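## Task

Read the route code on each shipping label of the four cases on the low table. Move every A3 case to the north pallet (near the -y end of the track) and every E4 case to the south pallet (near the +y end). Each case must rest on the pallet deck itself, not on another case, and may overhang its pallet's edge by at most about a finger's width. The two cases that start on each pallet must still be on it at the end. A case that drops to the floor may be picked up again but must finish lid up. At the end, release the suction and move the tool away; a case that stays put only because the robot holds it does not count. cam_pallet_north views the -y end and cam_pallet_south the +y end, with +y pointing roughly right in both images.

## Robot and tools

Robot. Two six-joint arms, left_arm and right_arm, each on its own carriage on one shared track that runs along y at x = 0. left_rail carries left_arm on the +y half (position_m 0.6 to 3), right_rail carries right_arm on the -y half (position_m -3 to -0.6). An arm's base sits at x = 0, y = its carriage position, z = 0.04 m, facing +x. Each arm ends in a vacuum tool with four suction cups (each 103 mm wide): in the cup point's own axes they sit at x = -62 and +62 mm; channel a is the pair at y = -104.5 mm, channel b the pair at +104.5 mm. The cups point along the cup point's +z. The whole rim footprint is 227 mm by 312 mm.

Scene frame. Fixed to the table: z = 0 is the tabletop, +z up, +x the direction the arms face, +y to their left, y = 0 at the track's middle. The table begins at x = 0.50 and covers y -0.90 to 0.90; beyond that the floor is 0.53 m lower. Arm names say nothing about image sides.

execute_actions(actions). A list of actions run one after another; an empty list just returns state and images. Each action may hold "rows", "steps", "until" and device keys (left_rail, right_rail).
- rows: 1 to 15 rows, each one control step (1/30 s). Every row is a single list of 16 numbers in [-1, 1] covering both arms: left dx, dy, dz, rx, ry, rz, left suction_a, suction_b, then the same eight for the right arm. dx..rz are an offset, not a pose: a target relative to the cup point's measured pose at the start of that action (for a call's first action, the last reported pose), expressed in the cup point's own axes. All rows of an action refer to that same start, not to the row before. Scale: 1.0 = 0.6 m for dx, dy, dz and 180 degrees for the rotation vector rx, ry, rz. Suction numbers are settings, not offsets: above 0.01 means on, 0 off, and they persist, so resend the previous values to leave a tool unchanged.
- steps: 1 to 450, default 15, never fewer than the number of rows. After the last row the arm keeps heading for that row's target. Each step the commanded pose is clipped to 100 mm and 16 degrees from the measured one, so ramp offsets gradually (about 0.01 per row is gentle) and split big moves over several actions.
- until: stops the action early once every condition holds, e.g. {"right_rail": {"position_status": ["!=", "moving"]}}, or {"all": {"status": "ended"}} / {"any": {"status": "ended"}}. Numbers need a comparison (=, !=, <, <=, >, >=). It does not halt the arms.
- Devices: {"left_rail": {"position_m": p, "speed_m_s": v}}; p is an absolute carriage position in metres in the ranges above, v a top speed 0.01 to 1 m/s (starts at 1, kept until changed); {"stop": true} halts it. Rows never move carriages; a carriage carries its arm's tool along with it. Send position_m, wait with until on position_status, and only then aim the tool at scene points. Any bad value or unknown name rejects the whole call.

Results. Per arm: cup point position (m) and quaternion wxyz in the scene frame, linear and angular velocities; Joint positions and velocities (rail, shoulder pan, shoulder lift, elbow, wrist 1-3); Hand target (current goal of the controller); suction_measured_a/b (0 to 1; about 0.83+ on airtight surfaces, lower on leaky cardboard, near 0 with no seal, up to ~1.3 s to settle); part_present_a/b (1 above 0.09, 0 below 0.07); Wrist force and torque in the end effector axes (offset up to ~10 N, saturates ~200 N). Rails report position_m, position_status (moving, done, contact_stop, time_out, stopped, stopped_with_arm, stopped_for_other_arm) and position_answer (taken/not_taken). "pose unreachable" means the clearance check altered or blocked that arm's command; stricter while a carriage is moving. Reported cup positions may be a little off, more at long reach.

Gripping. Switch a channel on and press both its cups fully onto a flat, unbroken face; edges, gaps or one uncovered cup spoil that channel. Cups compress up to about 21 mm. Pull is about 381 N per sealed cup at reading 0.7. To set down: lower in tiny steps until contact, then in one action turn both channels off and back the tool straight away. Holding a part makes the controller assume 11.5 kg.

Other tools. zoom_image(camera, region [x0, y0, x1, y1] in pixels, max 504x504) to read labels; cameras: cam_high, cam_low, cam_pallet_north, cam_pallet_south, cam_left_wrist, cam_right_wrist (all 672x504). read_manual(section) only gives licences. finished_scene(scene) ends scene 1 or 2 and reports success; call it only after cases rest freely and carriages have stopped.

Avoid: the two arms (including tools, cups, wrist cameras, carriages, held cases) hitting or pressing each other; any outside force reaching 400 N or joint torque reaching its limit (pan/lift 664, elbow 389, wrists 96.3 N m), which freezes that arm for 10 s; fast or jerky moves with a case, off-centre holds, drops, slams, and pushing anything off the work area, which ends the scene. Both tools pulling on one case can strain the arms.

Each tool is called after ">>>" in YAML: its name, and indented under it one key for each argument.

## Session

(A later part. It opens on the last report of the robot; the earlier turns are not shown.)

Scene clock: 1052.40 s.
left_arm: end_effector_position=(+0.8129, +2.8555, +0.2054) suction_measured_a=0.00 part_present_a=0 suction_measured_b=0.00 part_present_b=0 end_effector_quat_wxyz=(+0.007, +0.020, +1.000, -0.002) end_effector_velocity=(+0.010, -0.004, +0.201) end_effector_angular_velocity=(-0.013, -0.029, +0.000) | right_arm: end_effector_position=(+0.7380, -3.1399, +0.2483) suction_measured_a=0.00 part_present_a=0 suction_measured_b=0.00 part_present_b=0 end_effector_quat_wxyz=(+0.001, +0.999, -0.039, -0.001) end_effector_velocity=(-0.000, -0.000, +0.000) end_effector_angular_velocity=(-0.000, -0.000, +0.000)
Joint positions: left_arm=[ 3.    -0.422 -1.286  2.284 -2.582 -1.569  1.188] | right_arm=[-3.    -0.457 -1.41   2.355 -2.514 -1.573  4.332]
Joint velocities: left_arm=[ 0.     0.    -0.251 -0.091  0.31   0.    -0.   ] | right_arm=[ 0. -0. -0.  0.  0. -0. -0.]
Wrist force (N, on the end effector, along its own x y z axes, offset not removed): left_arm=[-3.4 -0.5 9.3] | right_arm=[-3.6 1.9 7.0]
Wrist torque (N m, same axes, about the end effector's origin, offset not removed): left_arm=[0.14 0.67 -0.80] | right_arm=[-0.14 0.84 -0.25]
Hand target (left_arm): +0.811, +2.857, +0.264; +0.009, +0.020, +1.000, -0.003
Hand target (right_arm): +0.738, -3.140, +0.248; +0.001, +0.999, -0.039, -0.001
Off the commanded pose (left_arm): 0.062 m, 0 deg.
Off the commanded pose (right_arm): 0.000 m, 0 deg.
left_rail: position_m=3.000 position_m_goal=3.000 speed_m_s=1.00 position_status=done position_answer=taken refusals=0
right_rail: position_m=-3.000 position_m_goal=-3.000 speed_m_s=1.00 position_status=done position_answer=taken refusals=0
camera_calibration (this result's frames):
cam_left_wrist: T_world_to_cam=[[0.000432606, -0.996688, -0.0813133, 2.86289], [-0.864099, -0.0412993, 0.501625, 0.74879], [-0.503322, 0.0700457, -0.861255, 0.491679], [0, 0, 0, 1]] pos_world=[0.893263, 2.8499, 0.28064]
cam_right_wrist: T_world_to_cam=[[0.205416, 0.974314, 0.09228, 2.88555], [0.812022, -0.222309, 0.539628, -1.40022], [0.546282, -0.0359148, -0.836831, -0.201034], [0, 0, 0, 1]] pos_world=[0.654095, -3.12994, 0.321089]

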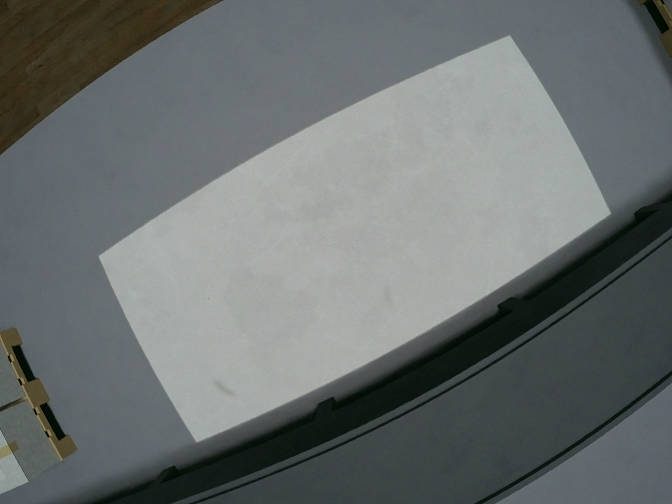

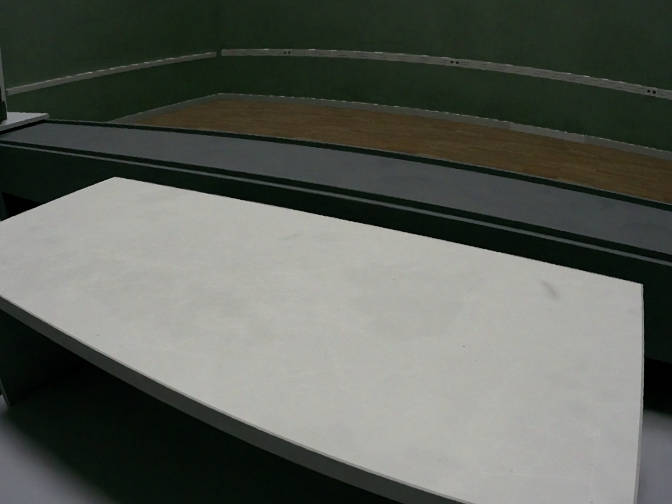

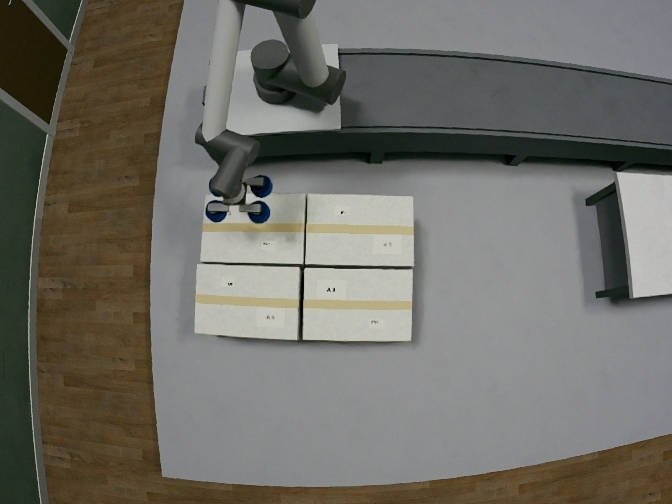

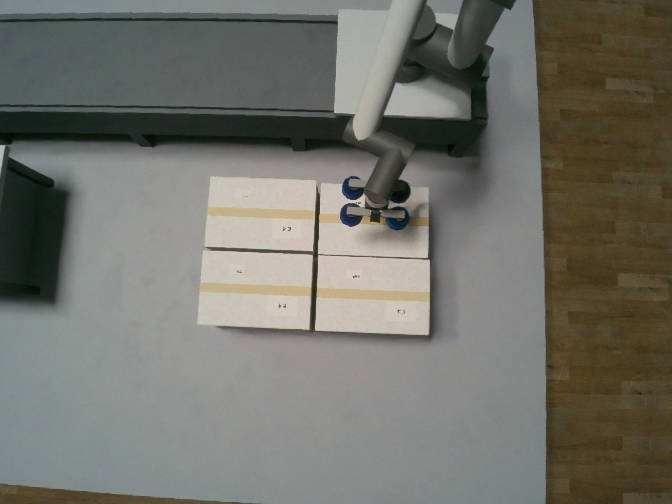

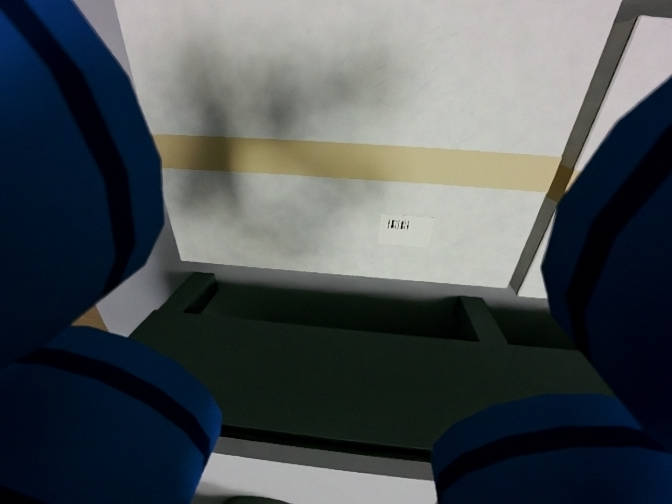

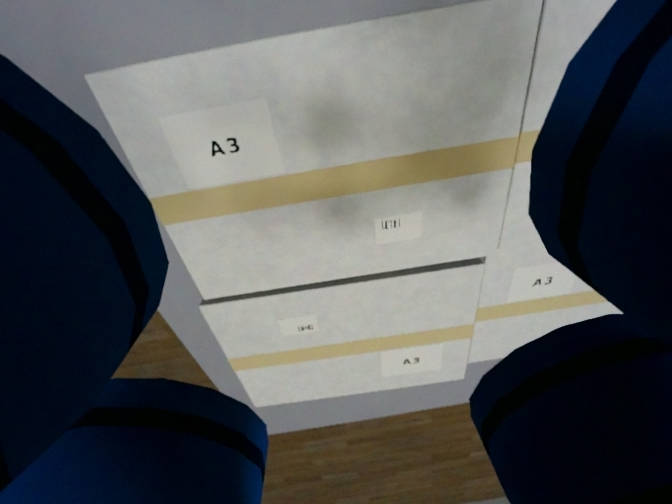

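>>> zoom_image:
  camera: "cam_left_wrist"
  region: [120, 0, 400, 210]

>>> zoom_image:
  camera: "cam_pallet_south"
  region: [310, 170, 440, 270]

Region (120, 0, 400, 210) of cam_left_wrist's 672x504 image, scaled by 1.800, with more detail than that image has; it fills the top 378 rows of this view, and the rest is white.

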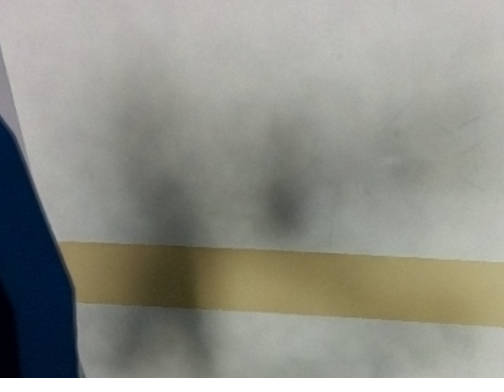

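Region (310, 170, 440, 270) of cam_pallet_south's 672x504 image, scaled by 3.877, with more detail than that image has; it fills the top 388 rows of this view, and the rest is white.

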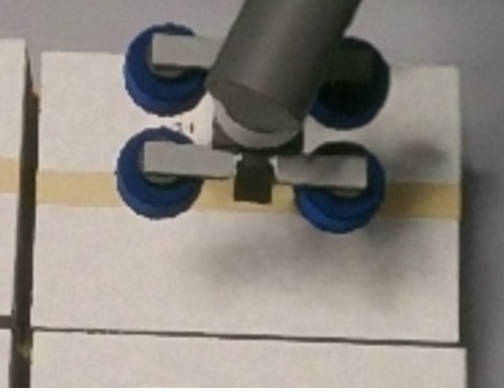

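>>> execute_actions:
  actions: []

Scene clock: 1062.77 s.
left_arm: end_effector_position=(+0.8113, +2.8568, +0.2642) suction_measured_a=0.00 part_present_a=0 suction_measured_b=0.00 part_present_b=0 end_effector_quat_wxyz=(+0.009, +0.020, +1.000, -0.003) end_effector_velocity=(+0.000, -0.000, -0.000) end_effector_angular_velocity=(+0.000, +0.000, -0.000) | right_arm: end_effector_position=(+0.7380, -3.1399, +0.2483) suction_measured_a=0.00 part_present_a=0 suction_measured_b=0.00 part_present_b=0 end_effector_quat_wxyz=(+0.001, +0.999, -0.039, -0.001) end_effector_velocity=(+0.000, -0.000, +0.000) end_effector_angular_velocity=(-0.000, -0.000, +0.000)
Joint positions: left_arm=[ 3.    -0.422 -1.361  2.259 -2.488 -1.569  1.189] | right_arm=[-3.    -0.457 -1.41   2.355 -2.514 -1.573  4.332]
Joint velocities: left_arm=[ 0. -0.  0. -0.  0. -0. -0.] | right_arm=[ 0.  0. -0. -0.  0. -0. -0.]
Wrist force (N, on the end effector, along its own x y z axes, offset not removed): left_arm=[-2.4 1.9 4.1] | right_arm=[-7.2 2.5 7.8]
Wrist torque (N m, same axes, about the end effector's origin, offset not removed): left_arm=[0.28 0.50 -0.69] | right_arm=[0.10 1.35 -0.25]
Hand target (left_arm): +0.811, +2.857, +0.264; +0.009, +0.020, +1.000, -0.003
Hand target (right_arm): +0.738, -3.140, +0.248; +0.001, +0.999, -0.039, -0.001
Off the commanded pose (left_arm): 0.003 m, 0 deg.
Off the commanded pose (right_arm): 0.000 m, 0 deg.
left_rail: position_m=3.000 position_m_goal=3.000 speed_m_s=1.00 position_status=done position_answer=taken refusals=0
right_rail: position_m=-3.000 position_m_goal=-3.000 speed_m_s=1.00 position_status=done position_answer=taken refusals=0
camera_calibration (this result's frames):
cam_left_wrist: T_world_to_cam=[[0.000801933, -0.996852, -0.0792772, 2.86851], [-0.866486, -0.0402679, 0.497575, 0.717978], [-0.499201, 0.0682935, -0.863791, 0.543807], [0, 0, 0, 1]] pos_world=[0.891286, 2.85126, 0.339895]
cam_right_wrist: T_world_to_cam=[[0.205416, 0.974314, 0.0922802, 2.88555], [0.812022, -0.222309, 0.539628, -1.40022], [0.546282, -0.0359146, -0.836831, -0.201034], [0, 0, 0, 1]] pos_world=[0.654095, -3.12994, 0.321089]

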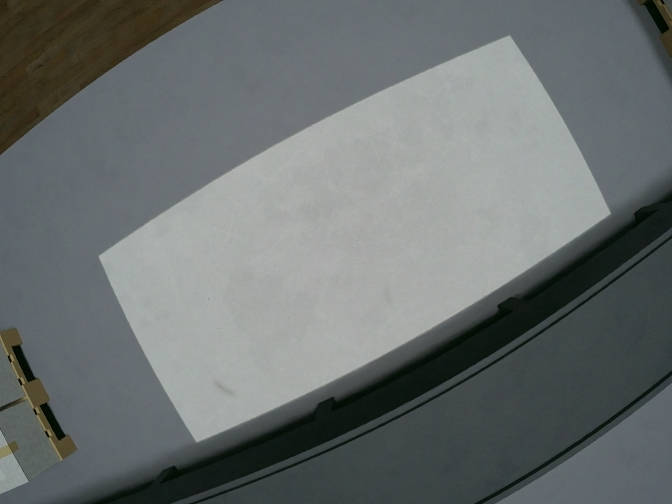

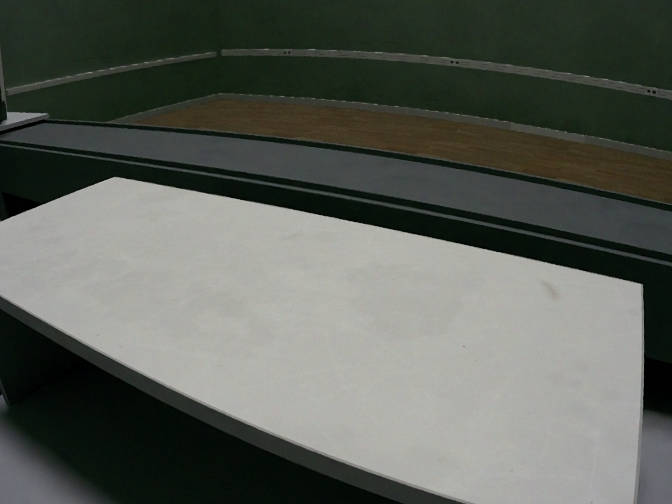

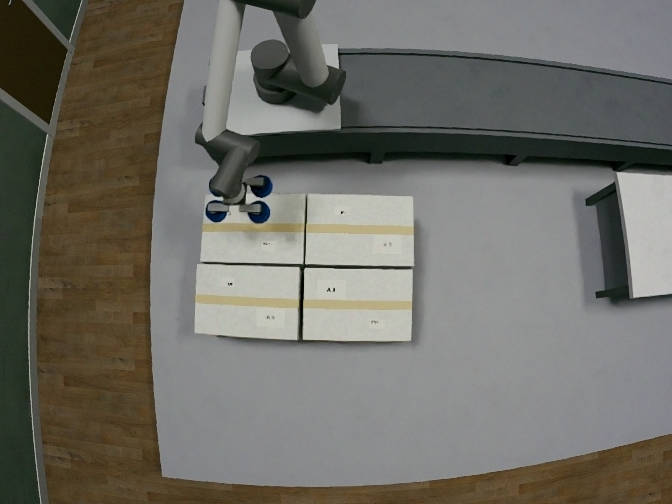

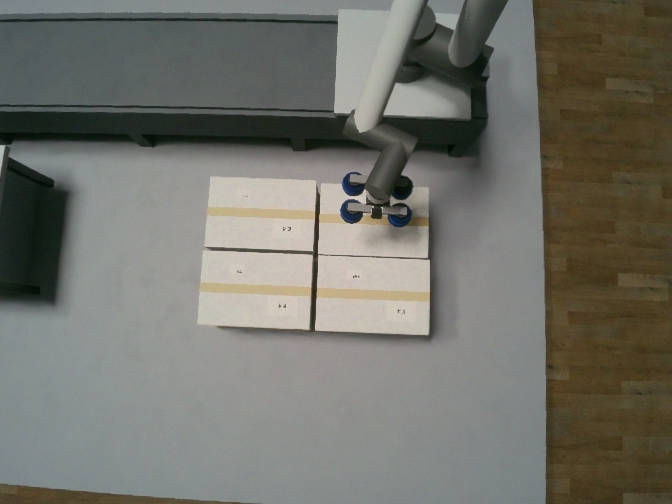

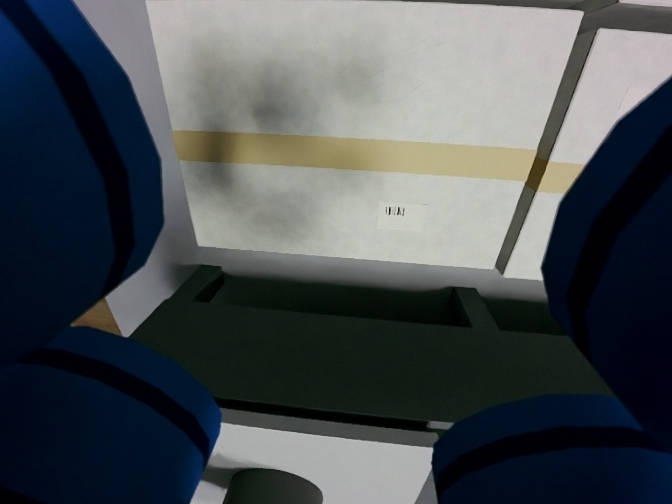

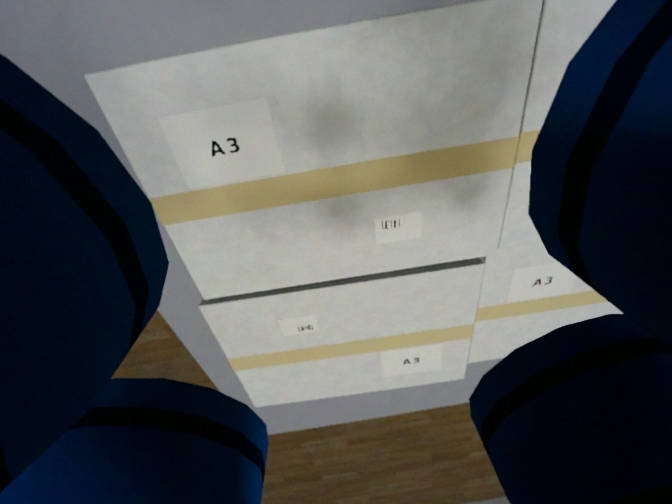

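>>> finished_scene:
  scene: 2

The scene is finished: the task was done.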